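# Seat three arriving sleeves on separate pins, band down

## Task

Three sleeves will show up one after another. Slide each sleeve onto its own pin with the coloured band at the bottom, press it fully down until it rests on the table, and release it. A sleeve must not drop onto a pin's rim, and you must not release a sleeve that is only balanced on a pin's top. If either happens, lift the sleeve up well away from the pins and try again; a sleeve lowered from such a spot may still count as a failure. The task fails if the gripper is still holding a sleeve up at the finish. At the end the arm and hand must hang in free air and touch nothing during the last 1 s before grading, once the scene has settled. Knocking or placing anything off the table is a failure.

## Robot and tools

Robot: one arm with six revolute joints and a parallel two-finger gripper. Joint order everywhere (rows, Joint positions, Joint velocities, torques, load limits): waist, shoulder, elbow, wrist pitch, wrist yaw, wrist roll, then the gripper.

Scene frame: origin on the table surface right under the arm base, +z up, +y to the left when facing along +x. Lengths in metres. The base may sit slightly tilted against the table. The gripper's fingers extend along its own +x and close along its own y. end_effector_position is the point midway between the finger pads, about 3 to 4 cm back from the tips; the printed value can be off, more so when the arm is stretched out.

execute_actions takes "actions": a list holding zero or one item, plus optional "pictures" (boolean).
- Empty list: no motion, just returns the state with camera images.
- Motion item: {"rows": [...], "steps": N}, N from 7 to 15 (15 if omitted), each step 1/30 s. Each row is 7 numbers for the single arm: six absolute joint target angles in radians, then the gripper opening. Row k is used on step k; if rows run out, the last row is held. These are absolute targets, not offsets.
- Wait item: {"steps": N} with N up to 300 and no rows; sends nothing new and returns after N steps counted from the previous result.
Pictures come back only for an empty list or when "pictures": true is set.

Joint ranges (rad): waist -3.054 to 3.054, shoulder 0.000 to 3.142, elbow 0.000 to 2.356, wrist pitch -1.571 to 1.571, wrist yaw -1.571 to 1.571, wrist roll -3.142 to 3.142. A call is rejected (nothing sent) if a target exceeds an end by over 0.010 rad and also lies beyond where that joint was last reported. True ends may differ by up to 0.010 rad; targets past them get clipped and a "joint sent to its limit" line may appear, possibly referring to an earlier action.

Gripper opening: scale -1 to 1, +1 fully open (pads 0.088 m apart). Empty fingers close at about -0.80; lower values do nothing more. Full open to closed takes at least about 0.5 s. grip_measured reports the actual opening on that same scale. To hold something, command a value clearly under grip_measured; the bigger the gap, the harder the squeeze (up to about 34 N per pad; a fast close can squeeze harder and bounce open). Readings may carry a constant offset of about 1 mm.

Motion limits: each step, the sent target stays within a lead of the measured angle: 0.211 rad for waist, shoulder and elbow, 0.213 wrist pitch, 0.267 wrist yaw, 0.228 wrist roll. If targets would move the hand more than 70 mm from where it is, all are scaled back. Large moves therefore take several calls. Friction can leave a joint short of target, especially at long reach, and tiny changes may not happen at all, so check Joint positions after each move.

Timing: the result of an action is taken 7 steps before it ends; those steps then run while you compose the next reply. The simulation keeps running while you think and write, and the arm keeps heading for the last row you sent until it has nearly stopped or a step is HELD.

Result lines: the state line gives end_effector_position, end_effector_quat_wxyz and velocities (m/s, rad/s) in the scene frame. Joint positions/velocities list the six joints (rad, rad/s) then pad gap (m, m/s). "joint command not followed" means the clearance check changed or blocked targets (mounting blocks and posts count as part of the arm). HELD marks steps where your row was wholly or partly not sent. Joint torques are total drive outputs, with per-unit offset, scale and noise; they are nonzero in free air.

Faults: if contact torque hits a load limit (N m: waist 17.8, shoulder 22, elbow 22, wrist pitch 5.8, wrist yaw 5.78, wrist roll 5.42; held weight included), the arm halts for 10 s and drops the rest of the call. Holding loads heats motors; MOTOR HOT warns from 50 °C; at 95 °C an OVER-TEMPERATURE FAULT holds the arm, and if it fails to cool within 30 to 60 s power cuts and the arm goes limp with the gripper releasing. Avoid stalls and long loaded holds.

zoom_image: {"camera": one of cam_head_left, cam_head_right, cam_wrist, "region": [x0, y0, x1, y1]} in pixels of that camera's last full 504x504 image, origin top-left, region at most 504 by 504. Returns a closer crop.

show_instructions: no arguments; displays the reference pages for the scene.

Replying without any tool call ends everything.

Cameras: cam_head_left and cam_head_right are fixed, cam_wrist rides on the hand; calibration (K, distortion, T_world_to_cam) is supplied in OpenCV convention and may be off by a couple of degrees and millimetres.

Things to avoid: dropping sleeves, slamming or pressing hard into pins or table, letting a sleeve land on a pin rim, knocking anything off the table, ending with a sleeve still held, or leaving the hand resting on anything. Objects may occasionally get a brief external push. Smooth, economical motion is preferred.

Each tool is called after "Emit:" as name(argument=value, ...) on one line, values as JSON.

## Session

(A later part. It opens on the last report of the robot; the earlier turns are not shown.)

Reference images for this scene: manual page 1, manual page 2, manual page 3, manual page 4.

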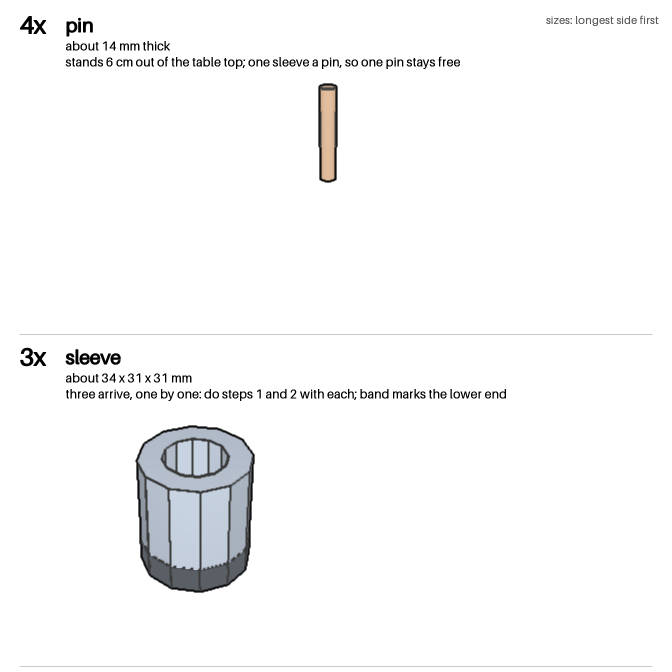

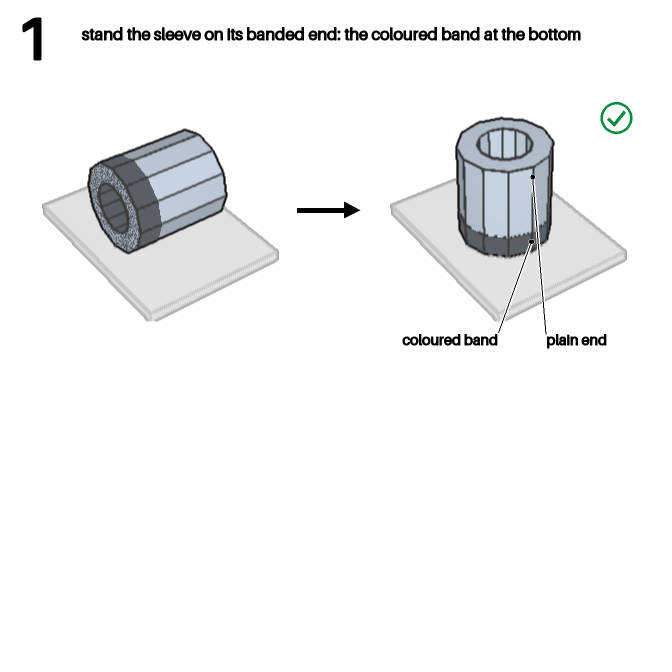

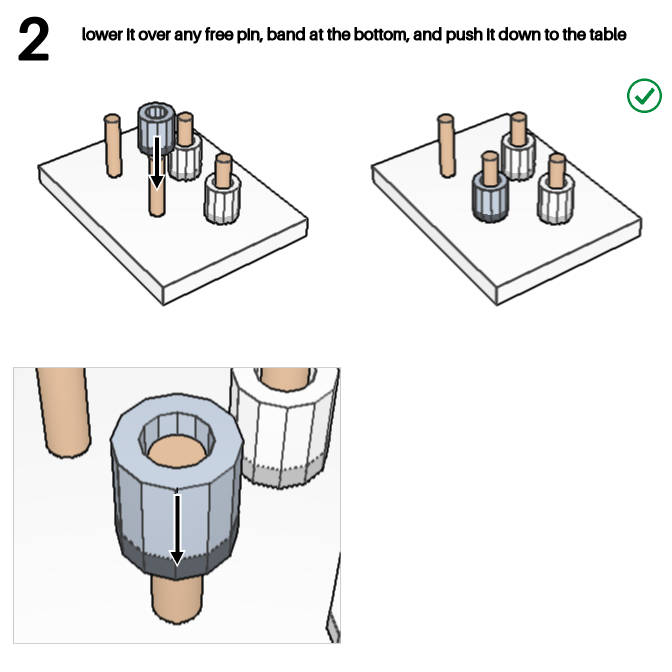

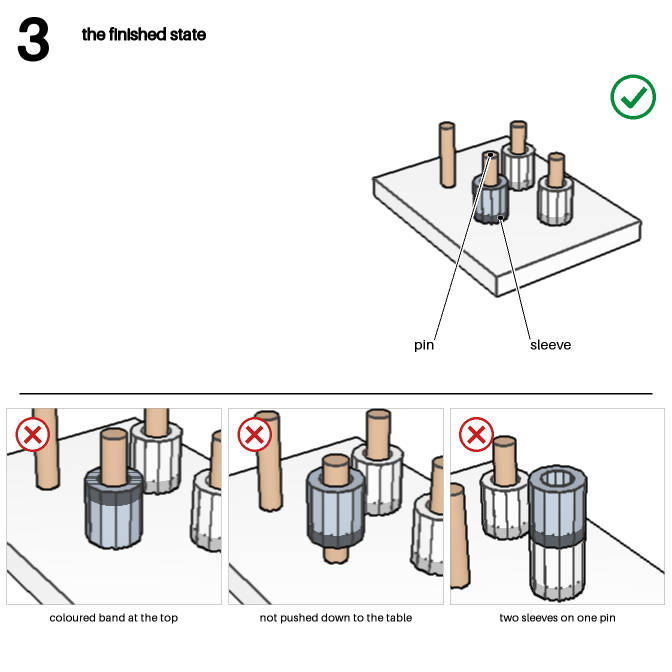

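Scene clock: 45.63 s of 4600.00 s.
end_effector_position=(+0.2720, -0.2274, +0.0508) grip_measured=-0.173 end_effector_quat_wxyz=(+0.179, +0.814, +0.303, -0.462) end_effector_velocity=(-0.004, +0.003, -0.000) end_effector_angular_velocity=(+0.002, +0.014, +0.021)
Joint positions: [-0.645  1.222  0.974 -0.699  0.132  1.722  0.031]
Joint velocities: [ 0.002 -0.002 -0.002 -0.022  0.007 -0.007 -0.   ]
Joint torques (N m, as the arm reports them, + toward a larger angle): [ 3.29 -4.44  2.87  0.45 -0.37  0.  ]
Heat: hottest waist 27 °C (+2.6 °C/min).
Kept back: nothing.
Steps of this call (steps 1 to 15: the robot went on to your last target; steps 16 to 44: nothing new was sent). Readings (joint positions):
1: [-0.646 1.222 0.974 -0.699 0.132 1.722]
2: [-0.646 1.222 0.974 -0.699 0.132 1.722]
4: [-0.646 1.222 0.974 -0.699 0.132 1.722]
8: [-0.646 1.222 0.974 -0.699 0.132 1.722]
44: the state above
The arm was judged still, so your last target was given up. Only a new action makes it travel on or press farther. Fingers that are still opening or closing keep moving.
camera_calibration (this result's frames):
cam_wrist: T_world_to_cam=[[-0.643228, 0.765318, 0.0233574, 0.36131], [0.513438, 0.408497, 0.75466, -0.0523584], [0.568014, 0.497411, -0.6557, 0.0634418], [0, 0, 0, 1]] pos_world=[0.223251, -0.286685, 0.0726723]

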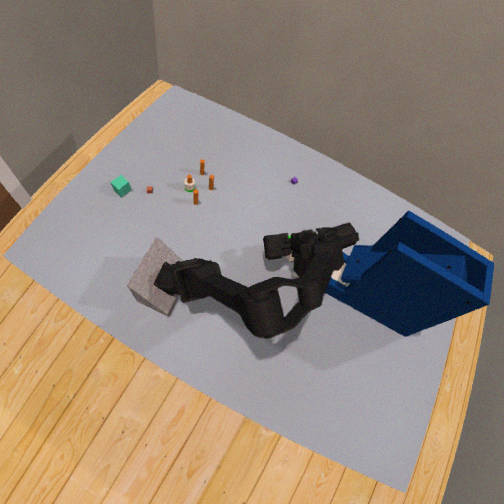

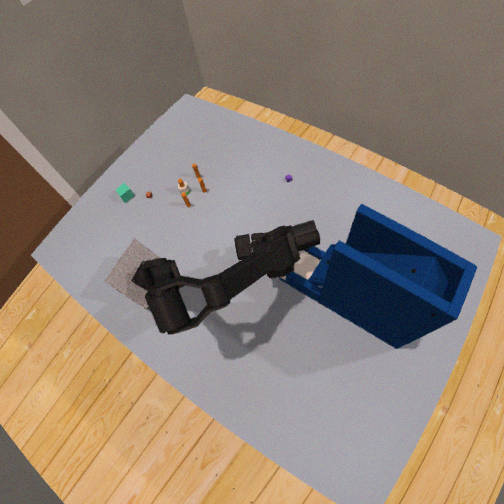

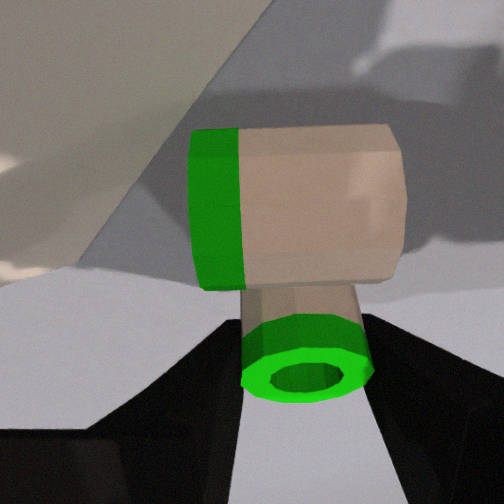

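Emit:
execute_actions(actions=[{"rows":[[-0.633,1.214,0.986,-0.718,0.14,1.733,-0.48],[-0.616,1.204,1.0,-0.745,0.151,1.749,-0.48],[-0.598,1.194,1.016,-0.773,0.162,1.765,-0.48],[-0.58,1.184,1.032,-0.801,0.174,1.781,-0.48],[-0.562,1.174,1.048,-0.829,0.185,1.797,-0.48],[-0.544,1.164,1.064,-0.857,0.197,1.814,-0.48],[-0.52,1.156,1.078,-0.885,0.208,1.83,-0.48],[-0.49,1.156,1.08,-0.89,0.21,1.83,-0.48],[-0.455,1.156,1.08,-0.89,0.21,1.83,-0.48],[-0.417,1.156,1.08,-0.89,0.21,1.83,-0.48],[-0.379,1.16,1.08,-0.89,0.215,1.83,-0.48],[-0.341,1.17,1.075,-0.892,0.23,1.83,-0.48],[-0.303,1.19,1.063,-0.895,0.26,1.828,-0.48],[-0.265,1.214,1.049,-0.897,0.297,1.826,-0.48],[-0.227,1.238,1.035,-0.9,0.334,1.824,-0.48]],"steps":15}])

Emit:
execute_actions(actions=[{"rows":[[-0.189,1.262,1.021,-0.902,0.371,1.822,-0.48],[-0.151,1.286,1.007,-0.905,0.408,1.82,-0.48],[-0.113,1.31,0.993,-0.907,0.445,1.818,-0.48],[-0.075,1.334,0.979,-0.91,0.482,1.816,-0.48],[-0.037,1.358,0.965,-0.912,0.519,1.814,-0.48],[0.001,1.382,0.951,-0.915,0.556,1.812,-0.48],[0.039,1.406,0.937,-0.917,0.593,1.81,-0.48],[0.077,1.43,0.923,-0.92,0.63,1.808,-0.48],[0.115,1.454,0.909,-0.922,0.667,1.806,-0.48],[0.15,1.478,0.895,-0.925,0.704,1.804,-0.48],[0.18,1.502,0.881,-0.927,0.741,1.802,-0.48],[0.205,1.526,0.867,-0.93,0.778,1.8,-0.48],[0.225,1.55,0.853,-0.932,0.815,1.798,-0.48],[0.243,1.574,0.839,-0.935,0.852,1.796,-0.48],[0.258,1.598,0.825,-0.937,0.889,1.794,-0.48]],"steps":15}])

Emit:
execute_actions(actions=[{"rows":[[0.27,1.622,0.811,-0.94,0.926,1.792,-0.48],[0.28,1.646,0.797,-0.942,0.963,1.79,-0.48],[0.289,1.67,0.783,-0.945,1.0,1.788,-0.48],[0.296,1.694,0.769,-0.947,1.037,1.786,-0.48],[0.302,1.718,0.755,-0.95,1.074,1.784,-0.48],[0.306,1.742,0.741,-0.952,1.111,1.782,-0.48],[0.309,1.766,0.727,-0.955,1.148,1.78,-0.48],[0.309,1.786,0.713,-0.957,1.18,1.778,-0.48],[0.309,1.8,0.7,-0.959,1.2,1.776,-0.48],[0.309,1.81,0.69,-0.959,1.205,1.773,-0.48]],"steps":15}])

Emit:
execute_actions(actions=[{"steps":12}], pictures=true)

Scene clock: 48.20 s of 4600.00 s.
end_effector_position=(+0.2688, -0.2246, +0.0774) grip_measured=-0.173 end_effector_quat_wxyz=(+0.176, +0.808, +0.312, -0.467) end_effector_velocity=(+0.021, -0.010, +0.214) end_effector_angular_velocity=(-0.075, -0.257, +0.053)
Joint positions: [-0.564  1.192  1.032 -0.822  0.182  1.791  0.031]
Joint velocities: [ 0.589 -0.286  0.374 -0.549  0.227  0.3   -0.   ]
Joint torques (N m, as the arm reports them, + toward a larger angle): [ 3.73 -4.79  3.8   0.43 -0.36  0.13]
Heat: hottest waist 27 °C (+2.5 °C/min).
Steps of this call (steps 1 to 69: nothing new was sent; steps 70 to 77: the first 8 steps of this action). Readings (joint positions):
70: [-0.645 1.222 0.974 -0.700 0.132 1.722]
71: [-0.642 1.222 0.976 -0.708 0.136 1.726]
73: [-0.626 1.219 0.986 -0.740 0.147 1.743]
77: the state above

Scene clock: 48.70 s of 4600.00 s.
end_effector_position=(+0.2841, -0.1218, +0.1111) grip_measured=-0.173 end_effector_quat_wxyz=(+0.367, +0.698, +0.441, -0.429) end_effector_velocity=(-0.056, +0.292, -0.053) end_effector_angular_velocity=(-1.059, +0.144, +1.511)
Joint positions: [-0.059  1.342  0.982 -0.907  0.502  1.818  0.031]
Joint velocities: [ 1.126  0.735 -0.432 -0.081  1.048 -0.066  0.   ]
Joint torques (N m, as the arm reports them, + toward a larger angle): [ 4.22 -1.94  1.9   0.56 -0.11 -0.16]
Heat: hottest waist 27 °C (+2.5 °C/min).
Steps of this call (steps 1 to 7: the last 7 steps of your previous action; steps 8 to 15: the first 8 steps of this action). Readings (joint positions):
8: [-0.317 1.190 1.062 -0.884 0.278 1.819]
9: [-0.281 1.205 1.057 -0.885 0.305 1.819]
11: [-0.208 1.245 1.038 -0.893 0.368 1.819]
15: the state above

Scene clock: 49.20 s of 4600.00 s.
end_effector_position=(+0.2467, -0.0611, +0.0765) grip_measured=-0.174 end_effector_quat_wxyz=(+0.676, +0.376, +0.463, -0.433) end_effector_velocity=(-0.075, -0.015, -0.096) end_effector_angular_velocity=(-1.422, +0.062, +0.977)
Joint positions: [ 0.287  1.699  0.773 -0.945  1.053  1.789  0.03 ]
Joint velocities: [ 0.178  0.706 -0.432 -0.081  1.077 -0.081  0.   ]
Joint torques (N m, as the arm reports them, + toward a larger angle): [ 4.64 -1.42  1.68  0.25  0.42 -0.1 ]
Heat: hottest waist 27 °C (+2.4 °C/min).
Steps of this call (steps 1 to 7: the last 7 steps of your previous action; steps 8 to 15: the first 8 steps of this action). Readings (joint positions):
8: [0.199 1.531 0.872 -0.927 0.793 1.803]
9: [0.218 1.555 0.858 -0.930 0.830 1.800]
11: [0.249 1.603 0.830 -0.935 0.904 1.797]
15: the state above

Scene clock: 49.60 s of 4600.00 s.
end_effector_position=(+0.2340, -0.0641, +0.0628) grip_measured=-0.174 end_effector_quat_wxyz=(+0.735, +0.272, +0.450, -0.428) end_effector_velocity=(-0.006, -0.001, -0.004) end_effector_angular_velocity=(-0.056, +0.011, +0.055)
Joint positions: [ 0.306  1.797  0.703 -0.956  1.196  1.777  0.03 ]
Joint velocities: [ 0.007  0.027 -0.027 -0.007  0.037 -0.007 -0.   ]
Joint torques (N m, as the arm reports them, + toward a larger angle): [ 4.64 -1.31  1.39  0.16  0.58 -0.19]
Heat: hottest waist 27 °C (+2.4 °C/min).
Kept back: nothing.
Steps of this call (steps 1 to 7: the last 7 steps of your previous action; steps 8 to 12: the robot went on to your last target). Readings (joint positions):
1: [0.293 1.721 0.759 -0.947 1.086 1.787]
2: [0.296 1.741 0.745 -0.950 1.113 1.784]
4: [0.300 1.771 0.722 -0.954 1.148 1.781]
8: [0.304 1.792 0.706 -0.955 1.184 1.778]
12: the state above
camera_calibration (this result's frames):
cam_wrist: T_world_to_cam=[[-0.892383, -0.451094, -0.0129426, 0.194184], [-0.445006, 0.884381, -0.140853, 0.202405], [0.0749842, -0.119935, -0.989946, 0.108498], [0, 0, 0, 1]] pos_world=[0.255222, -0.0783955, 0.13843]

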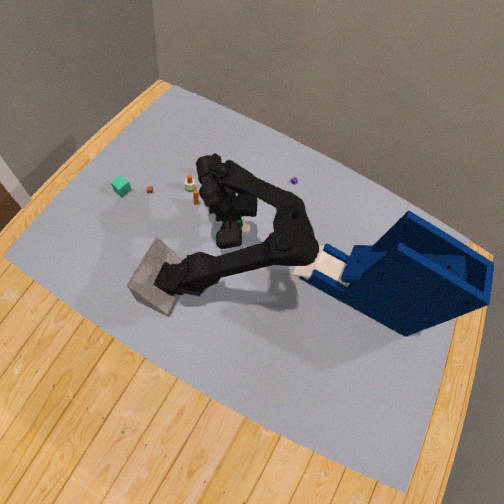

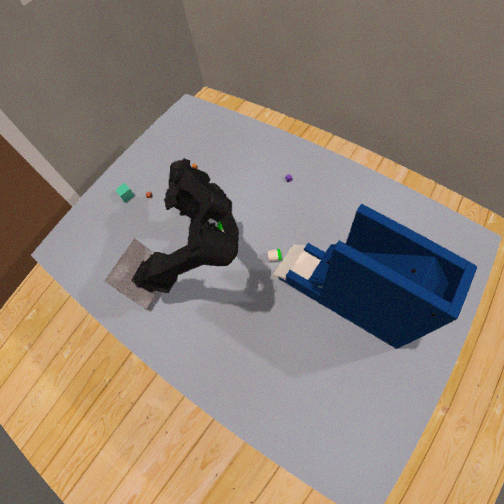

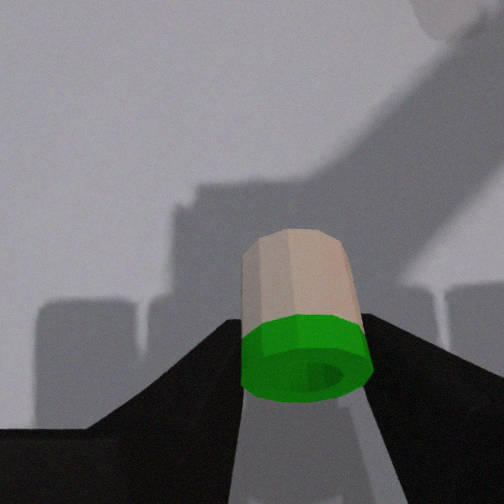

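Emit:
execute_actions(actions=[{"rows":[[0.3,1.81,0.68,-0.945,1.206,1.765,-0.44],[0.295,1.81,0.674,-0.93,1.208,1.753,-0.4],[0.29,1.81,0.668,-0.914,1.21,1.741,-0.36],[0.285,1.81,0.663,-0.898,1.212,1.729,-0.32],[0.28,1.81,0.658,-0.882,1.214,1.717,-0.28],[0.276,1.81,0.653,-0.866,1.216,1.705,-0.26],[0.271,1.81,0.648,-0.85,1.218,1.693,-0.25],[0.267,1.81,0.643,-0.834,1.22,1.681,-0.25],[0.262,1.81,0.638,-0.818,1.222,1.669,-0.25],[0.258,1.81,0.633,-0.802,1.224,1.657,-0.25],[0.253,1.81,0.628,-0.786,1.226,1.645,-0.25],[0.249,1.81,0.623,-0.77,1.228,1.633,-0.25],[0.244,1.81,0.618,-0.754,1.23,1.621,-0.25],[0.24,1.81,0.613,-0.74,1.231,1.609,-0.25],[0.236,1.81,0.608,-0.726,1.232,1.597,-0.25]],"steps":15}])

Emit:
execute_actions(actions=[{"steps":18}], pictures=true)

Scene clock: 50.43 s of 4600.00 s.
end_effector_position=(+0.2314, -0.0638, +0.0543) grip_measured=-0.174 end_effector_quat_wxyz=(+0.739, +0.262, +0.452, -0.426) end_effector_velocity=(-0.006, +0.001, -0.045) end_effector_angular_velocity=(-0.004, +0.042, +0.017)
Joint positions: [ 0.286  1.802  0.669 -0.885  1.211  1.721  0.03 ]
Joint velocities: [-0.134  0.002 -0.144  0.403  0.037 -0.315 -0.   ]
Joint torques (N m, as the arm reports them, + toward a larger angle): [ 3.88 -1.44  1.2   0.51  0.49 -0.12]
Heat: hottest waist 27 °C (+2.4 °C/min).
Steps of this call (steps 1 to 17: the robot went on to your last target; steps 18 to 25: the first 8 steps of this action). Readings (joint positions):
18: [0.307 1.801 0.699 -0.956 1.202 1.776]
19: [0.306 1.801 0.697 -0.954 1.204 1.772]
21: [0.303 1.801 0.689 -0.936 1.205 1.759]
25: the state above

Scene clock: 51.03 s of 4600.00 s.
end_effector_position=(+0.2347, -0.0634, +0.0460) grip_measured=-0.174 end_effector_quat_wxyz=(+0.751, +0.253, +0.441, -0.421) end_effector_velocity=(-0.001, -0.001, -0.002) end_effector_angular_velocity=(-0.008, +0.003, +0.006)
Joint positions: [ 0.263  1.802  0.624 -0.739  1.255  1.603  0.03 ]
Joint velocities: [-0.007 -0.002 -0.012  0.022  0.007 -0.022 -0.   ]
Joint torques (N m, as the arm reports them, + toward a larger angle): [ 2.03 -1.46  0.52  0.95 -0.44 -0.18]
Heat: hottest waist 27 °C (+2.4 °C/min).
Kept back: nothing.
Steps of this call (steps 1 to 7: the last 7 steps of your previous action; steps 8 to 18: the robot went on to your last target). Readings (joint positions):
1: [0.282 1.802 0.665 -0.871 1.213 1.710]
2: [0.277 1.802 0.660 -0.856 1.214 1.699]
4: [0.269 1.802 0.650 -0.826 1.218 1.676]
8: [0.264 1.802 0.634 -0.774 1.242 1.632]
18: the state above
camera_calibration (this result's frames):
cam_wrist: T_world_to_cam=[[-0.875549, -0.483026, -0.0100038, 0.188782], [-0.473499, 0.862027, -0.180855, 0.206827], [0.095981, -0.15361, -0.983459, 0.0845166], [0, 0, 0, 1]] pos_world=[0.255109, -0.0741211, 0.122413]

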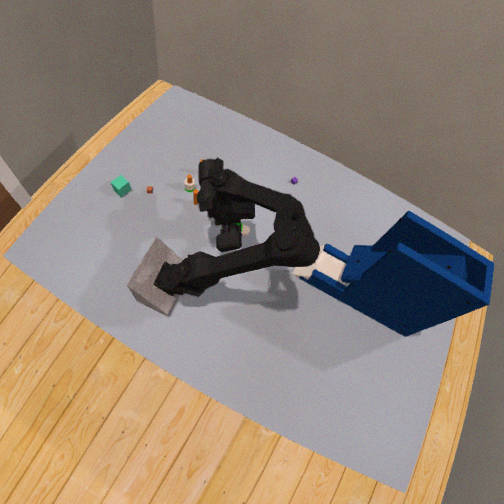

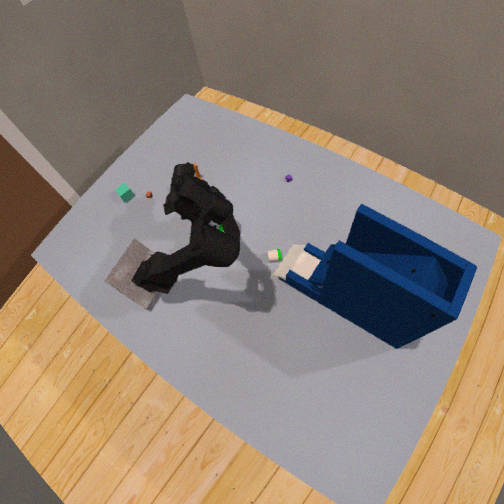

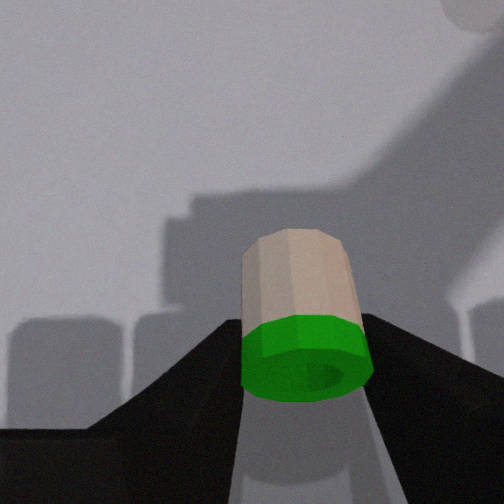

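Emit:
execute_actions(actions=[{"rows":[[0.236,1.81,0.608,-0.726,1.232,1.597,-0.23],[0.236,1.81,0.608,-0.726,1.232,1.597,-0.22],[0.236,1.81,0.608,-0.726,1.232,1.597,-0.21],[0.236,1.81,0.608,-0.726,1.232,1.597,-0.205],[0.236,1.81,0.608,-0.726,1.232,1.597,-0.2],[0.236,1.81,0.608,-0.726,1.232,1.597,-0.195],[0.236,1.81,0.608,-0.726,1.232,1.597,-0.19]],"steps":15}])

Emit:
execute_actions(actions=[{"steps":10}], pictures=true)

Scene clock: 51.60 s of 4600.00 s.
end_effector_position=(+0.2348, -0.0633, +0.0459) grip_measured=-0.171 end_effector_quat_wxyz=(+0.751, +0.253, +0.441, -0.421) end_effector_velocity=(-0.002, -0.000, -0.001) end_effector_angular_velocity=(+0.001, +0.013, +0.010)
Joint positions: [ 0.262  1.802  0.624 -0.735  1.255  1.601  0.031]
Joint velocities: [-0.002 -0.002 -0.002 -0.007 -0.007 -0.007  0.001]
Joint torques (N m, as the arm reports them, + toward a larger angle): [ 1.99 -1.49  0.53  0.97 -0.45 -0.15]
Heat: hottest waist 27 °C (+2.3 °C/min).
Steps of this call (steps 1 to 9: the robot went on to your last target; steps 10 to 17: the first 8 steps of this action). Readings (joint positions):
10: [0.262 1.802 0.624 -0.736 1.255 1.601]
11: [0.262 1.802 0.624 -0.736 1.255 1.601]
13: [0.262 1.802 0.624 -0.736 1.255 1.601]
17: the state above

Scene clock: 51.93 s of 4600.00 s.
end_effector_position=(+0.2347, -0.0631, +0.0457) grip_measured=-0.169 end_effector_quat_wxyz=(+0.751, +0.254, +0.441, -0.421) end_effector_velocity=(-0.002, +0.001, -0.001) end_effector_angular_velocity=(-0.000, +0.013, +0.016)
Joint positions: [ 0.262  1.802  0.623 -0.734  1.254  1.601  0.031]
Joint velocities: [ 0.002  0.002 -0.002 -0.007 -0.007 -0.007  0.   ]
Joint torques (N m, as the arm reports them, + toward a larger angle): [ 1.99 -1.48  0.53  0.9  -0.43 -0.17]
Heat: hottest waist 27 °C (+2.3 °C/min).
Kept back: nothing.
Steps of this call (steps 1 to 7: the last 7 steps of your previous action; steps 8 to 10: the robot went on to your last target). Readings (joint positions):
1: [0.262 1.802 0.624 -0.735 1.255 1.601]
2: [0.262 1.802 0.624 -0.735 1.255 1.601]
4: [0.262 1.802 0.623 -0.735 1.255 1.601]
8: [0.262 1.802 0.623 -0.734 1.255 1.601]
10: the state above
camera_calibration (this result's frames):
cam_wrist: T_world_to_cam=[[-0.875676, -0.482775, -0.0109178, 0.18903], [-0.473204, 0.862385, -0.179915, 0.206453], [0.0962738, -0.152381, -0.983622, 0.0842842], [0, 0, 0, 1]] pos_world=[0.25511, -0.07394, 0.122112]

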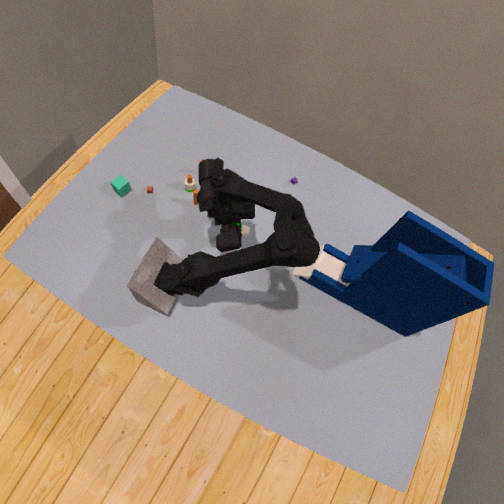

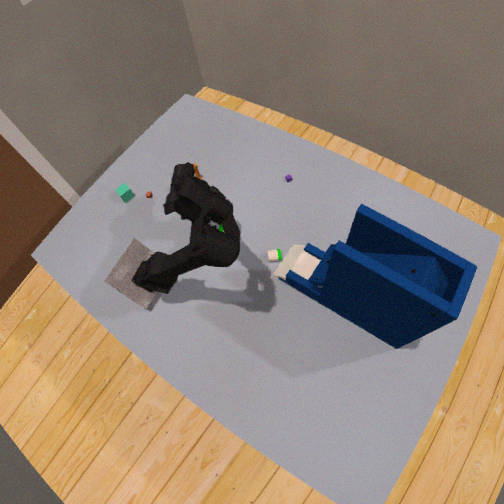

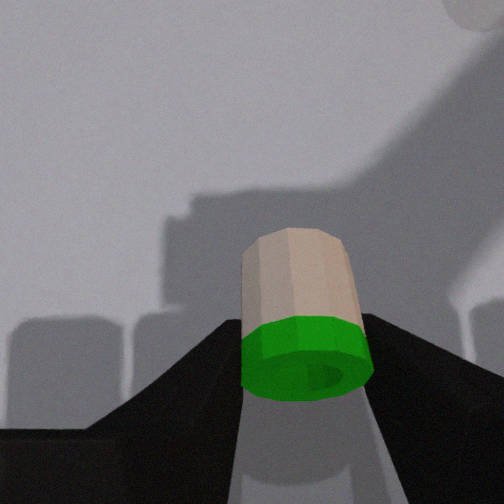

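Emit:
execute_actions(actions=[{"rows":[[0.236,1.81,0.608,-0.726,1.232,1.597,-0.185],[0.236,1.81,0.608,-0.726,1.232,1.597,-0.18],[0.236,1.81,0.608,-0.726,1.232,1.597,-0.175],[0.236,1.81,0.608,-0.726,1.232,1.597,-0.17],[0.236,1.81,0.608,-0.726,1.232,1.597,-0.165],[0.236,1.81,0.608,-0.726,1.232,1.597,-0.16],[0.236,1.81,0.608,-0.726,1.232,1.597,-0.155],[0.236,1.81,0.608,-0.726,1.232,1.597,-0.15],[0.236,1.81,0.608,-0.726,1.232,1.597,-0.145],[0.236,1.81,0.608,-0.726,1.232,1.597,-0.14]],"steps":15}])

Emit:
execute_actions(actions=[{"steps":12}], pictures=true)

Scene clock: 59.13 s of 4600.00 s.
end_effector_position=(+0.2314, -0.0638, +0.0403) grip_measured=-0.165 end_effector_quat_wxyz=(+0.741, +0.258, +0.451, -0.426) end_effector_velocity=(-0.015, -0.014, -0.017) end_effector_angular_velocity=(-0.016, +0.090, -0.014)
Joint positions: [ 0.242  1.802  0.618 -0.727  1.235  1.6    0.031]
Joint velocities: [-0.081 -0.007 -0.032 -0.007 -0.007 -0.022  0.005]
Joint torques (N m, as the arm reports them, + toward a larger angle): [ 4.32 -1.54  1.28  0.49  0.33 -0.15]
Heat: hottest shoulder 27 °C (+2.0 °C/min).
Steps of this call (steps 1 to 15: the robot went on to your last target; steps 16 to 208: nothing new was sent; steps 209 to 216: the first 8 steps of this action). Readings (joint positions):
209: [0.259 1.802 0.623 -0.728 1.245 1.600]
210: [0.259 1.802 0.623 -0.728 1.245 1.600]
212: [0.259 1.802 0.623 -0.728 1.245 1.600]
216: the state above

Scene clock: 59.53 s of 4600.00 s.
end_effector_position=(+0.2310, -0.0642, +0.0399) grip_measured=-0.141 end_effector_quat_wxyz=(+0.740, +0.257, +0.452, -0.426) end_effector_velocity=(-0.003, -0.001, -0.001) end_effector_angular_velocity=(-0.007, +0.028, +0.033)
Joint positions: [ 0.24   1.802  0.617 -0.727  1.235  1.6    0.032]
Joint velocities: [-0.002 -0.002 -0.002 -0.022 -0.007 -0.022  0.   ]
Joint torques (N m, as the arm reports them, + toward a larger angle): [ 3.96 -1.56  1.1   0.49  0.31 -0.15]
Heat: hottest shoulder 27 °C (+2.0 °C/min).
Kept back: nothing.
Steps of this call (steps 1 to 7: the last 7 steps of your previous action; steps 8 to 12: the robot went on to your last target). Readings (joint positions):
1: [0.241 1.802 0.617 -0.727 1.235 1.600]
2: [0.240 1.802 0.617 -0.727 1.235 1.600]
4: [0.240 1.802 0.617 -0.727 1.235 1.600]
8: [0.240 1.802 0.617 -0.727 1.235 1.600]
12: the state above
camera_calibration (this result's frames):
cam_wrist: T_world_to_cam=[[-0.883209, -0.468956, 0.00469707, 0.1872], [-0.46394, 0.87221, -0.154949, 0.202078], [0.0685673, -0.139031, -0.987911, 0.0861202], [0, 0, 0, 1]] pos_world=[0.253184, -0.0764921, 0.115512]

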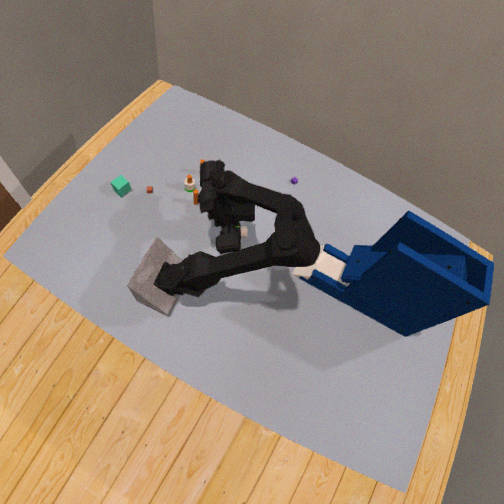

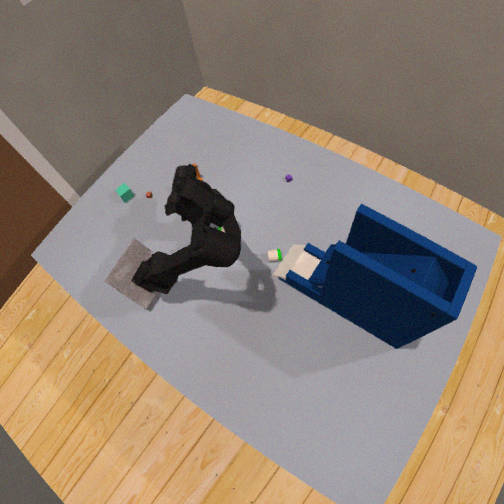

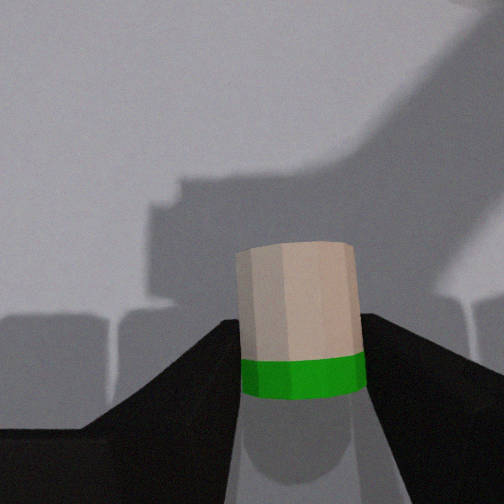

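Emit:
execute_actions(actions=[{"rows":[[0.24,1.8,0.62,-0.727,1.232,1.597,0.0],[0.24,1.795,0.63,-0.73,1.225,1.593,0.15],[0.235,1.782,0.645,-0.74,1.2,1.575,0.3],[0.222,1.764,0.661,-0.755,1.16,1.548,0.3],[0.207,1.746,0.677,-0.77,1.12,1.52,0.3],[0.191,1.727,0.694,-0.785,1.08,1.493,0.3],[0.174,1.709,0.71,-0.8,1.04,1.465,0.3],[0.156,1.69,0.727,-0.815,1.0,1.438,0.3],[0.136,1.671,0.744,-0.83,0.96,1.41,0.3],[0.115,1.652,0.761,-0.845,0.92,1.383,0.3],[0.092,1.633,0.778,-0.86,0.88,1.355,0.3],[0.068,1.614,0.795,-0.876,0.84,1.328,0.3],[0.042,1.6,0.813,-0.893,0.8,1.3,0.3],[0.018,1.6,0.836,-0.912,0.762,1.28,0.3],[-0.006,1.604,0.859,-0.931,0.724,1.26,0.3]],"steps":15}])

Emit:
execute_actions(actions=[{"rows":[[-0.031,1.609,0.882,-0.95,0.686,1.24,0.3],[-0.056,1.614,0.905,-0.969,0.648,1.22,0.3],[-0.081,1.62,0.928,-0.988,0.61,1.2,0.3],[-0.107,1.627,0.951,-1.007,0.572,1.18,0.3],[-0.133,1.634,0.974,-1.026,0.534,1.16,0.3],[-0.16,1.642,0.997,-1.046,0.496,1.14,0.3],[-0.186,1.656,1.022,-1.068,0.461,1.122,0.3],[-0.212,1.671,1.047,-1.09,0.426,1.104,0.3],[-0.238,1.687,1.072,-1.112,0.391,1.086,0.3],[-0.264,1.703,1.097,-1.134,0.356,1.068,0.3],[-0.29,1.72,1.122,-1.156,0.321,1.05,0.3],[-0.316,1.737,1.147,-1.178,0.286,1.031,0.3],[-0.34,1.754,1.171,-1.2,0.252,1.012,0.3],[-0.358,1.766,1.187,-1.215,0.228,0.999,0.3],[-0.365,1.771,1.193,-1.221,0.219,0.993,0.3]],"steps":15}])

Emit:
execute_actions(actions=[{"steps":20}], pictures=true)

Scene clock: 61.83 s of 4600.00 s.
end_effector_position=(+0.2336, -0.0624, +0.0407) grip_measured=+0.227 end_effector_quat_wxyz=(+0.709, +0.276, +0.506, -0.406) end_effector_velocity=(+0.046, -0.026, +0.024) end_effector_angular_velocity=(+0.879, +0.532, -0.067)
Joint positions: [ 0.206  1.754  0.667 -0.771  1.111  1.517  0.05 ]
Joint velocities: [-0.388 -0.486  0.452 -0.344 -0.916 -0.652  0.029]
Joint torques (N m, as the arm reports them, + toward a larger angle): [ 3.45 -3.38  3.24  0.33  0.27 -0.19]
Heat: hottest shoulder 27 °C (+2.0 °C/min).
Steps of this call (steps 1 to 15: the robot went on to your last target; steps 16 to 61: nothing new was sent; steps 62 to 69: the first 8 steps of this action). Readings (joint positions):
62: [0.240 1.802 0.617 -0.727 1.235 1.600]
63: [0.240 1.802 0.617 -0.727 1.234 1.600]
65: [0.239 1.799 0.622 -0.732 1.215 1.587]
69: the state above

Scene clock: 62.33 s of 4600.00 s.
end_effector_position=(+0.2471, -0.0871, +0.0451) grip_measured=+0.299 end_effector_quat_wxyz=(+0.521, +0.394, +0.696, -0.299) end_effector_velocity=(+0.029, -0.061, -0.007) end_effector_angular_velocity=(+1.122, +0.605, -0.065)
Joint positions: [-0.117  1.632  0.958 -1.018  0.556  1.176  0.054]
Joint velocities: [-0.784  0.159  0.73  -0.593 -1.106 -0.608  0.001]
Joint torques (N m, as the arm reports them, + toward a larger angle): [ 4.45 -1.71  2.9   0.14 -0.31 -0.12]
Heat: hottest shoulder 27 °C (+2.0 °C/min).
Steps of this call (steps 1 to 7: the last 7 steps of your previous action; steps 8 to 15: the first 8 steps of this action). Readings (joint positions):
8: [0.055 1.632 0.804 -0.887 0.822 1.323]
9: [0.031 1.628 0.826 -0.905 0.784 1.301]
11: [-0.016 1.626 0.868 -0.940 0.707 1.257]
15: the state above

Scene clock: 63.00 s of 4600.00 s.
end_effector_position=(+0.2516, -0.1006, +0.0369) grip_measured=+0.300 end_effector_quat_wxyz=(+0.368, +0.453, +0.784, -0.212) end_effector_velocity=(-0.002, -0.000, -0.001) end_effector_angular_velocity=(+0.031, +0.016, +0.013)
Joint positions: [-0.358  1.757  1.184 -1.217  0.225  0.998  0.054]
Joint velocities: [-0.017  0.012  0.012 -0.022 -0.022 -0.022  0.   ]
Joint torques (N m, as the arm reports them, + toward a larger angle): [ 5.01 -3.28  2.22 -0.28 -0.59 -0.17]
Heat: hottest waist 27 °C (+2.0 °C/min).
Kept back: nothing.
Steps of this call (steps 1 to 7: the last 7 steps of your previous action; steps 8 to 20: the robot went on to your last target). Readings (joint positions):
1: [-0.143 1.639 0.983 -1.038 0.520 1.156]
2: [-0.169 1.649 1.008 -1.058 0.484 1.137]
4: [-0.220 1.675 1.057 -1.101 0.413 1.100]
8: [-0.312 1.729 1.139 -1.172 0.294 1.036]
20: the state above
camera_calibration (this result's frames):
cam_wrist: T_world_to_cam=[[-0.873676, -0.485155, 0.0362588, 0.183112], [-0.229263, 0.476303, 0.848866, 0.10702], [-0.429102, 0.733321, -0.527363, 0.272668], [0, 0, 0, 1]] pos_world=[0.301519, -0.162089, 0.0463098]

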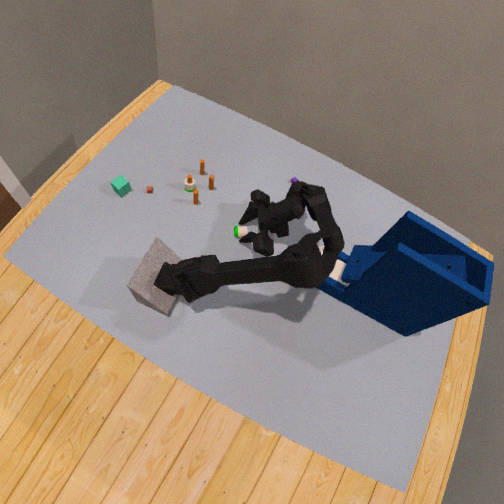

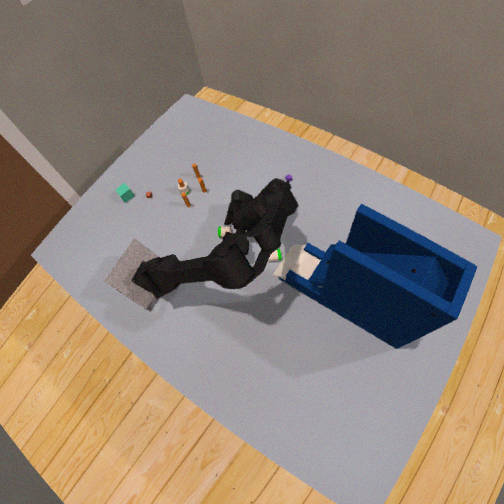

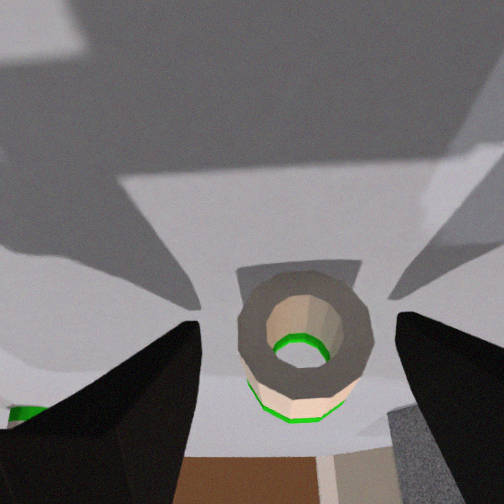

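Emit:
execute_actions(actions=[{"rows":[[-0.365,1.771,1.193,-1.221,0.219,0.993,0.15],[-0.365,1.771,1.193,-1.221,0.219,0.993,0.05],[-0.365,1.771,1.193,-1.221,0.219,0.993,-0.05],[-0.365,1.771,1.193,-1.221,0.219,0.993,-0.12],[-0.365,1.771,1.193,-1.221,0.219,0.993,-0.18],[-0.365,1.771,1.193,-1.221,0.219,0.993,-0.24],[-0.365,1.771,1.193,-1.221,0.219,0.993,-0.3],[-0.365,1.771,1.193,-1.221,0.219,0.993,-0.36],[-0.365,1.771,1.193,-1.221,0.219,0.993,-0.42],[-0.365,1.771,1.193,-1.221,0.219,0.993,-0.5]],"steps":15}])

Emit:
execute_actions(actions=[{"rows":[[-0.345,1.75,1.195,-1.221,0.222,0.993,-0.5],[-0.32,1.725,1.197,-1.215,0.226,0.98,-0.5],[-0.29,1.7,1.197,-1.195,0.23,0.95,-0.5],[-0.26,1.675,1.195,-1.165,0.234,0.905,-0.5],[-0.23,1.65,1.19,-1.13,0.238,0.858,-0.5],[-0.2,1.625,1.175,-1.095,0.242,0.811,-0.5],[-0.17,1.6,1.155,-1.06,0.246,0.764,-0.5],[-0.14,1.575,1.13,-1.025,0.25,0.717,-0.5],[-0.11,1.55,1.105,-0.99,0.254,0.67,-0.5],[-0.08,1.525,1.08,-0.955,0.258,0.623,-0.5],[-0.05,1.5,1.055,-0.92,0.262,0.576,-0.5],[-0.02,1.478,1.03,-0.885,0.266,0.529,-0.5],[0.01,1.458,1.005,-0.85,0.27,0.482,-0.5],[0.04,1.44,0.98,-0.815,0.274,0.435,-0.5],[0.07,1.425,0.955,-0.78,0.278,0.388,-0.5]],"steps":15}])

Emit:
execute_actions(actions=[{"rows":[[0.1,1.415,0.93,-0.745,0.282,0.341,-0.5],[0.13,1.41,0.905,-0.71,0.286,0.294,-0.5],[0.16,1.41,0.88,-0.675,0.29,0.247,-0.5],[0.19,1.41,0.855,-0.64,0.294,0.2,-0.5],[0.22,1.41,0.83,-0.605,0.298,0.153,-0.5],[0.25,1.41,0.805,-0.57,0.302,0.106,-0.5],[0.28,1.41,0.78,-0.535,0.306,0.059,-0.5],[0.31,1.41,0.755,-0.5,0.31,0.012,-0.5],[0.335,1.41,0.73,-0.465,0.314,-0.035,-0.5],[0.355,1.41,0.705,-0.43,0.318,-0.082,-0.5],[0.372,1.41,0.68,-0.395,0.322,-0.129,-0.5],[0.386,1.41,0.655,-0.36,0.326,-0.176,-0.5],[0.397,1.41,0.63,-0.325,0.33,-0.223,-0.5],[0.405,1.41,0.605,-0.29,0.334,-0.27,-0.5],[0.41,1.41,0.58,-0.257,0.338,-0.317,-0.5]],"steps":15}])

Scene clock: 64.93 s of 4600.00 s.
end_effector_position=(+0.2516, -0.1006, +0.0369) grip_measured=-0.144 end_effector_quat_wxyz=(+0.367, +0.454, +0.784, -0.211) end_effector_velocity=(-0.003, +0.001, +0.002) end_effector_angular_velocity=(+0.006, +0.008, -0.001)
Joint positions: [-0.36   1.758  1.185 -1.218  0.222  0.997  0.032]
Joint velocities: [ 0.002 -0.007 -0.007 -0.007 -0.007  0.007 -0.09 ]
Joint torques (N m, as the arm reports them, + toward a larger angle): [ 4.98 -3.31  2.31 -0.24 -0.56 -0.17]
Heat: hottest waist 27 °C (+2.0 °C/min).
Steps of this call (steps 1 to 30: the robot went on to your last target; steps 31 to 50: nothing new was sent; steps 51 to 58: the first 8 steps of this action). Readings (joint positions):
51: [-0.360 1.758 1.185 -1.218 0.222 0.997]
52: [-0.360 1.758 1.185 -1.218 0.222 0.997]
54: [-0.360 1.758 1.185 -1.218 0.222 0.997]
58: the state above

Scene clock: 65.43 s of 4600.00 s.
end_effector_position=(+0.2833, -0.0947, +0.0678) grip_measured=-0.182 end_effector_quat_wxyz=(+0.486, +0.450, +0.738, -0.129) end_effector_velocity=(+0.198, +0.048, +0.253) end_effector_angular_velocity=(-0.023, -2.223, +0.520)
Joint positions: [-0.238  1.668  1.18  -1.118  0.236  0.849  0.03 ]
Joint velocities: [ 0.867 -0.784 -0.208  0.857  0.081 -1.121  0.   ]
Joint torques (N m, as the arm reports them, + toward a larger angle): [ 5.61 -5.04  0.49  0.15 -0.38 -0.19]
Heat: hottest waist 27 °C (+2.0 °C/min).
Steps of this call (steps 1 to 7: the last 7 steps of your previous action; steps 8 to 15: the first 8 steps of this action). Readings (joint positions):
8: [-0.360 1.758 1.186 -1.218 0.221 0.997]
9: [-0.357 1.758 1.186 -1.218 0.221 0.995]
11: [-0.336 1.745 1.186 -1.211 0.225 0.971]
15: the state above

Scene clock: 65.93 s of 4600.00 s.
end_effector_position=(+0.3011, -0.0062, +0.1532) grip_measured=-0.182 end_effector_quat_wxyz=(+0.796, +0.228, +0.524, +0.200) end_effector_velocity=(-0.071, +0.273, +0.081) end_effector_angular_velocity=(-0.464, -1.641, +1.419)
Joint positions: [ 0.205  1.425  0.856 -0.622  0.293  0.178  0.03 ]
Joint velocities: [ 0.901 -0.051 -0.774  1.033  0.11  -1.429 -0.   ]
Joint torques (N m, as the arm reports them, + toward a larger angle): [ 4.47 -2.78  1.89  1.22 -0.37 -0.22]
Heat: hottest waist 27 °C (+2.0 °C/min).
Steps of this call (steps 1 to 7: the last 7 steps of your previous action; steps 8 to 15: the first 8 steps of this action). Readings (joint positions):
8: [-0.004 1.481 1.026 -0.866 0.265 0.505]
9: [0.025 1.465 1.002 -0.831 0.270 0.458]
11: [0.085 1.441 0.955 -0.761 0.278 0.365]
15: the state above

Emit:
execute_actions(actions=[{"rows":[[0.41,1.412,0.555,-0.225,0.342,-0.364,-0.5],[0.41,1.416,0.53,-0.195,0.345,-0.411,-0.5],[0.41,1.42,0.505,-0.168,0.347,-0.458,-0.5],[0.408,1.424,0.482,-0.145,0.347,-0.505,-0.5],[0.404,1.428,0.46,-0.125,0.345,-0.55,-0.5],[0.398,1.431,0.442,-0.108,0.341,-0.59,-0.5],[0.39,1.434,0.428,-0.094,0.337,-0.622,-0.5],[0.382,1.436,0.418,-0.082,0.333,-0.644,-0.5],[0.374,1.438,0.41,-0.071,0.329,-0.657,-0.5],[0.366,1.44,0.404,-0.06,0.325,-0.666,-0.5],[0.359,1.442,0.398,-0.05,0.321,-0.673,-0.5],[0.353,1.444,0.393,-0.042,0.318,-0.678,-0.5],[0.348,1.445,0.39,-0.036,0.316,-0.682,-0.5],[0.346,1.446,0.388,-0.034,0.315,-0.684,-0.5]],"steps":15}])

Emit:
execute_actions(actions=[{"steps":22}], pictures=true)

Scene clock: 66.93 s of 4600.00 s.
end_effector_position=(+0.2604, +0.0677, +0.1351) grip_measured=-0.183 end_effector_quat_wxyz=(+0.860, -0.099, +0.327, +0.379) end_effector_velocity=(-0.086, +0.030, -0.147) end_effector_angular_velocity=(-0.568, -0.395, +0.639)
Joint positions: [ 0.403  1.42   0.484 -0.141  0.341 -0.53   0.03 ]
Joint velocities: [-0.125  0.081 -0.52   0.447 -0.007 -0.974 -0.   ]
Joint torques (N m, as the arm reports them, + toward a larger angle): [ 2.8  -0.74  3.04  1.56 -0.54 -0.16]
Heat: hottest waist 27 °C (+1.0 °C/min).
Steps of this call (steps 1 to 7: the last 7 steps of your previous action; steps 8 to 22: the robot went on to your last target; steps 23 to 30: the first 8 steps of this action). Readings (joint positions):
23: [0.407 1.417 0.591 -0.255 0.336 -0.319]
24: [0.407 1.416 0.584 -0.241 0.337 -0.337]
26: [0.407 1.416 0.558 -0.206 0.340 -0.392]
30: the state above

Scene clock: 67.67 s of 4600.00 s.
end_effector_position=(+0.2523, +0.0695, +0.1105) grip_measured=-0.183 end_effector_quat_wxyz=(+0.851, -0.145, +0.312, +0.397) end_effector_velocity=(+0.000, +0.000, -0.001) end_effector_angular_velocity=(+0.010, +0.008, -0.007)
Joint positions: [ 0.35   1.438  0.401 -0.037  0.318 -0.68   0.03 ]
Joint velocities: [-0.007  0.002 -0.002  0.007 -0.007  0.007 -0.   ]
Joint torques (N m, as the arm reports them, + toward a larger angle): [ 3.06 -0.78  2.31  1.39 -0.6  -0.17]
Heat: hottest waist 27 °C (+1.0 °C/min).
Kept back: nothing.
Steps of this call (steps 1 to 7: the last 7 steps of your previous action; steps 8 to 22: the robot went on to your last target). Readings (joint positions):
1: [0.399 1.423 0.468 -0.126 0.340 -0.559]
2: [0.393 1.426 0.455 -0.113 0.337 -0.583]
4: [0.379 1.431 0.433 -0.087 0.332 -0.619]
8: [0.359 1.436 0.411 -0.054 0.323 -0.659]
22: the state above
camera_calibration (this result's frames):
cam_wrist: T_world_to_cam=[[0.742124, -0.670078, -0.0157617, -0.125485], [-0.578905, -0.628942, -0.518943, 0.279854], [0.337819, 0.394244, -0.854664, 0.0533676], [0, 0, 0, 1]] pos_world=[0.237106, 0.0708875, 0.188862]

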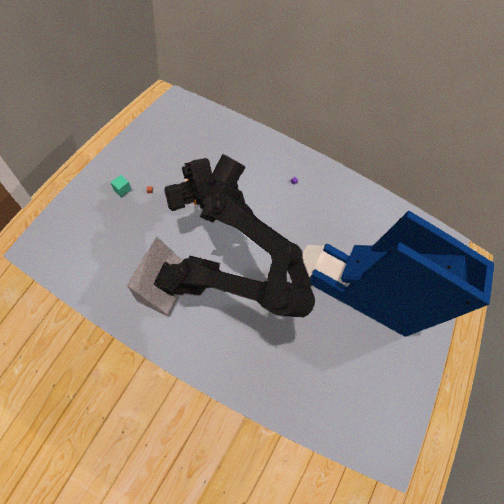

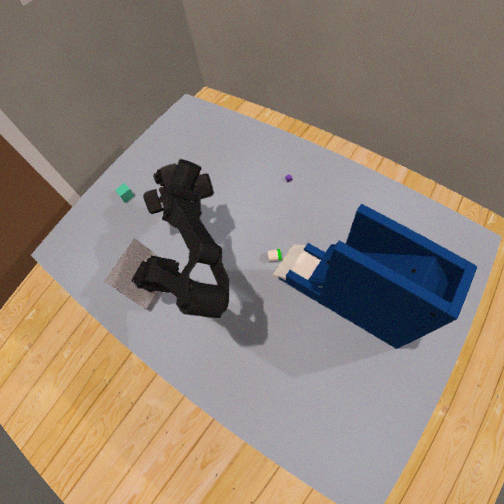

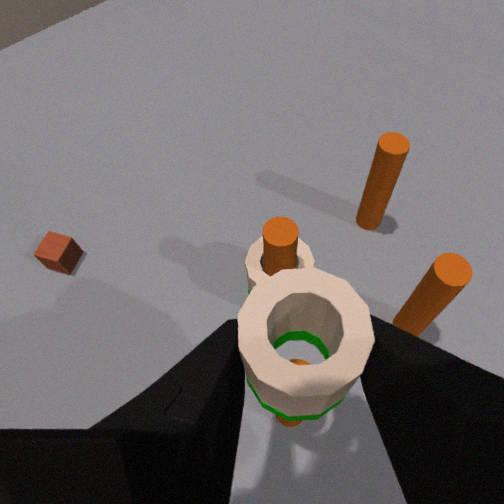

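Emit:
zoom_image(camera="cam_wrist", region=[240, 280, 380, 440])

Region (240, 280, 380, 440) of cam_wrist's 504x504 image, scaled by 3.150, with more detail than that image has; it fills the left 441 columns of this view, and the rest is white.

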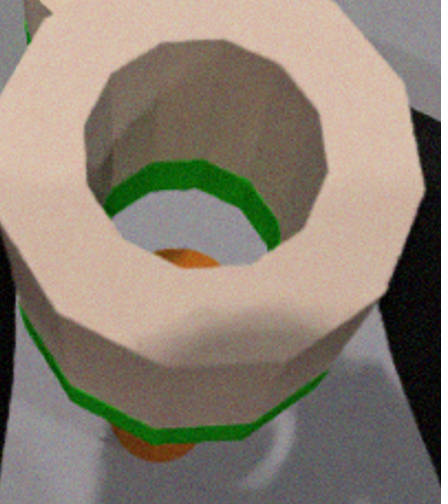

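Emit:
execute_actions(actions=[{"rows":[[0.344,1.435,0.386,-0.034,0.314,-0.686,-0.5],[0.342,1.425,0.384,-0.034,0.313,-0.688,-0.5],[0.34,1.418,0.382,-0.034,0.312,-0.69,-0.5],[0.338,1.416,0.38,-0.033,0.311,-0.692,-0.5],[0.336,1.416,0.378,-0.031,0.31,-0.694,-0.5],[0.334,1.416,0.376,-0.028,0.309,-0.696,-0.5],[0.332,1.418,0.374,-0.025,0.308,-0.698,-0.5],[0.33,1.424,0.373,-0.023,0.307,-0.699,-0.5],[0.328,1.432,0.372,-0.021,0.307,-0.699,-0.5],[0.328,1.438,0.372,-0.02,0.307,-0.699,-0.5]],"steps":15}])

Emit:
execute_actions(actions=[{"steps":18}], pictures=true)

Emit:
zoom_image(camera="cam_wrist", region=[240, 280, 380, 440])

Scene clock: 70.07 s of 4600.00 s.
end_effector_position=(+0.2514, +0.0677, +0.1088) grip_measured=-0.183 end_effector_quat_wxyz=(+0.851, -0.145, +0.311, +0.397) end_effector_velocity=(-0.001, -0.005, -0.013) end_effector_angular_velocity=(-0.003, -0.000, -0.004)
Joint positions: [ 0.34   1.428  0.391 -0.031  0.313 -0.69   0.03 ]
Joint velocities: [-0.056 -0.007 -0.042  0.051 -0.022 -0.051  0.   ]
Joint torques (N m, as the arm reports them, + toward a larger angle): [ 3.19 -1.95  2.28  1.41 -0.65 -0.13]
Heat: hottest waist 27 °C (+1.0 °C/min).
Steps of this call (steps 1 to 15: the robot went on to your last target; steps 16 to 64: nothing new was sent; steps 65 to 72: the first 8 steps of this action). Readings (joint positions):
65: [0.350 1.439 0.400 -0.036 0.318 -0.681]
66: [0.349 1.439 0.400 -0.036 0.317 -0.681]
68: [0.347 1.436 0.397 -0.036 0.316 -0.684]
72: the state above

Scene clock: 70.67 s of 4600.00 s.
end_effector_position=(+0.2508, +0.0674, +0.1061) grip_measured=-0.184 end_effector_quat_wxyz=(+0.851, -0.145, +0.312, +0.397) end_effector_velocity=(-0.001, -0.001, -0.002) end_effector_angular_velocity=(-0.013, +0.002, +0.004)
Joint positions: [ 0.332  1.431  0.384 -0.023  0.31  -0.695  0.03 ]
Joint velocities: [-0.002 -0.002 -0.002 -0.007  0.007 -0.007 -0.   ]
Joint torques (N m, as the arm reports them, + toward a larger angle): [ 3.   -0.81  2.25  1.47 -0.61 -0.16]
Heat: hottest waist 27 °C (+1.0 °C/min).
Kept back: nothing.
Steps of this call (steps 1 to 7: the last 7 steps of your previous action; steps 8 to 15: the robot went on to your last target; steps 16 to 18: nothing new was sent). Readings (joint positions):
1: [0.339 1.428 0.390 -0.029 0.312 -0.691]
2: [0.337 1.428 0.389 -0.028 0.312 -0.692]
4: [0.335 1.428 0.386 -0.026 0.311 -0.694]
8: [0.333 1.429 0.385 -0.024 0.310 -0.695]
18: the state above
The arm was judged still, so your last target was given up. Only a new action makes it travel on or press farther. Fingers that are still opening or closing keep moving.
camera_calibration (this result's frames):
cam_wrist: T_world_to_cam=[[0.741713, -0.670517, -0.0163791, -0.125675], [-0.579608, -0.62848, -0.518717, 0.275561], [0.337514, 0.394233, -0.854789, 0.0509844], [0, 0, 0, 1]] pos_world=[0.235724, 0.0688175, 0.18446]

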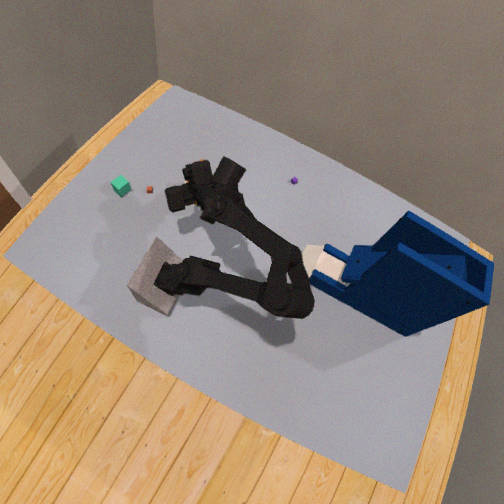

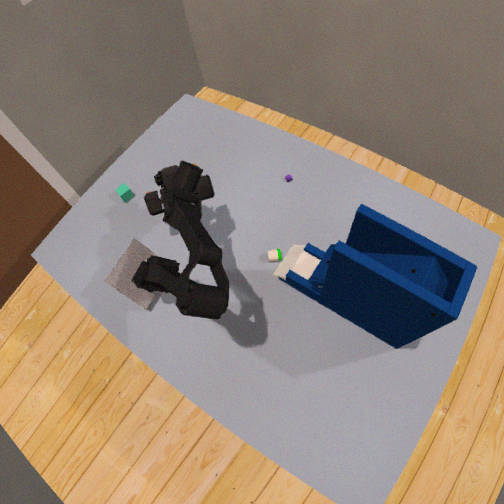

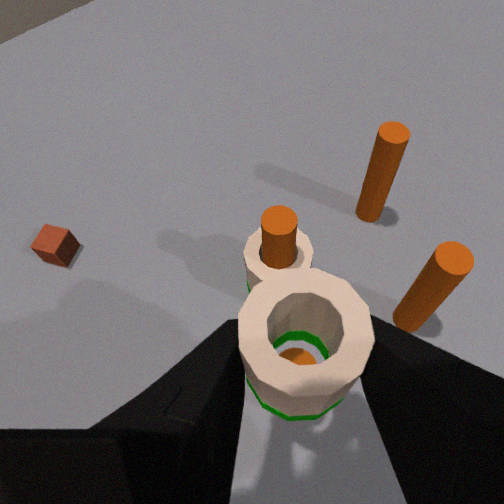

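Region (240, 280, 380, 440) of cam_wrist's 504x504 image, scaled by 3.150, with more detail than that image has; it fills the left 441 columns of this view, and the rest is white.

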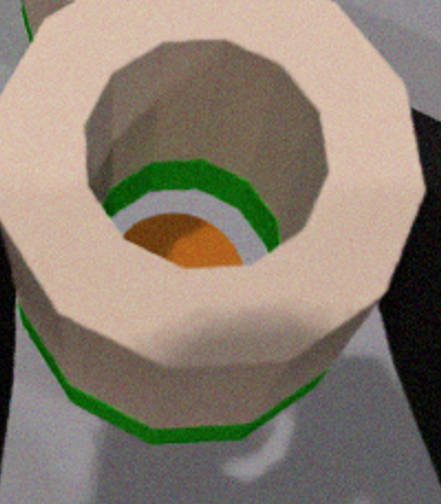

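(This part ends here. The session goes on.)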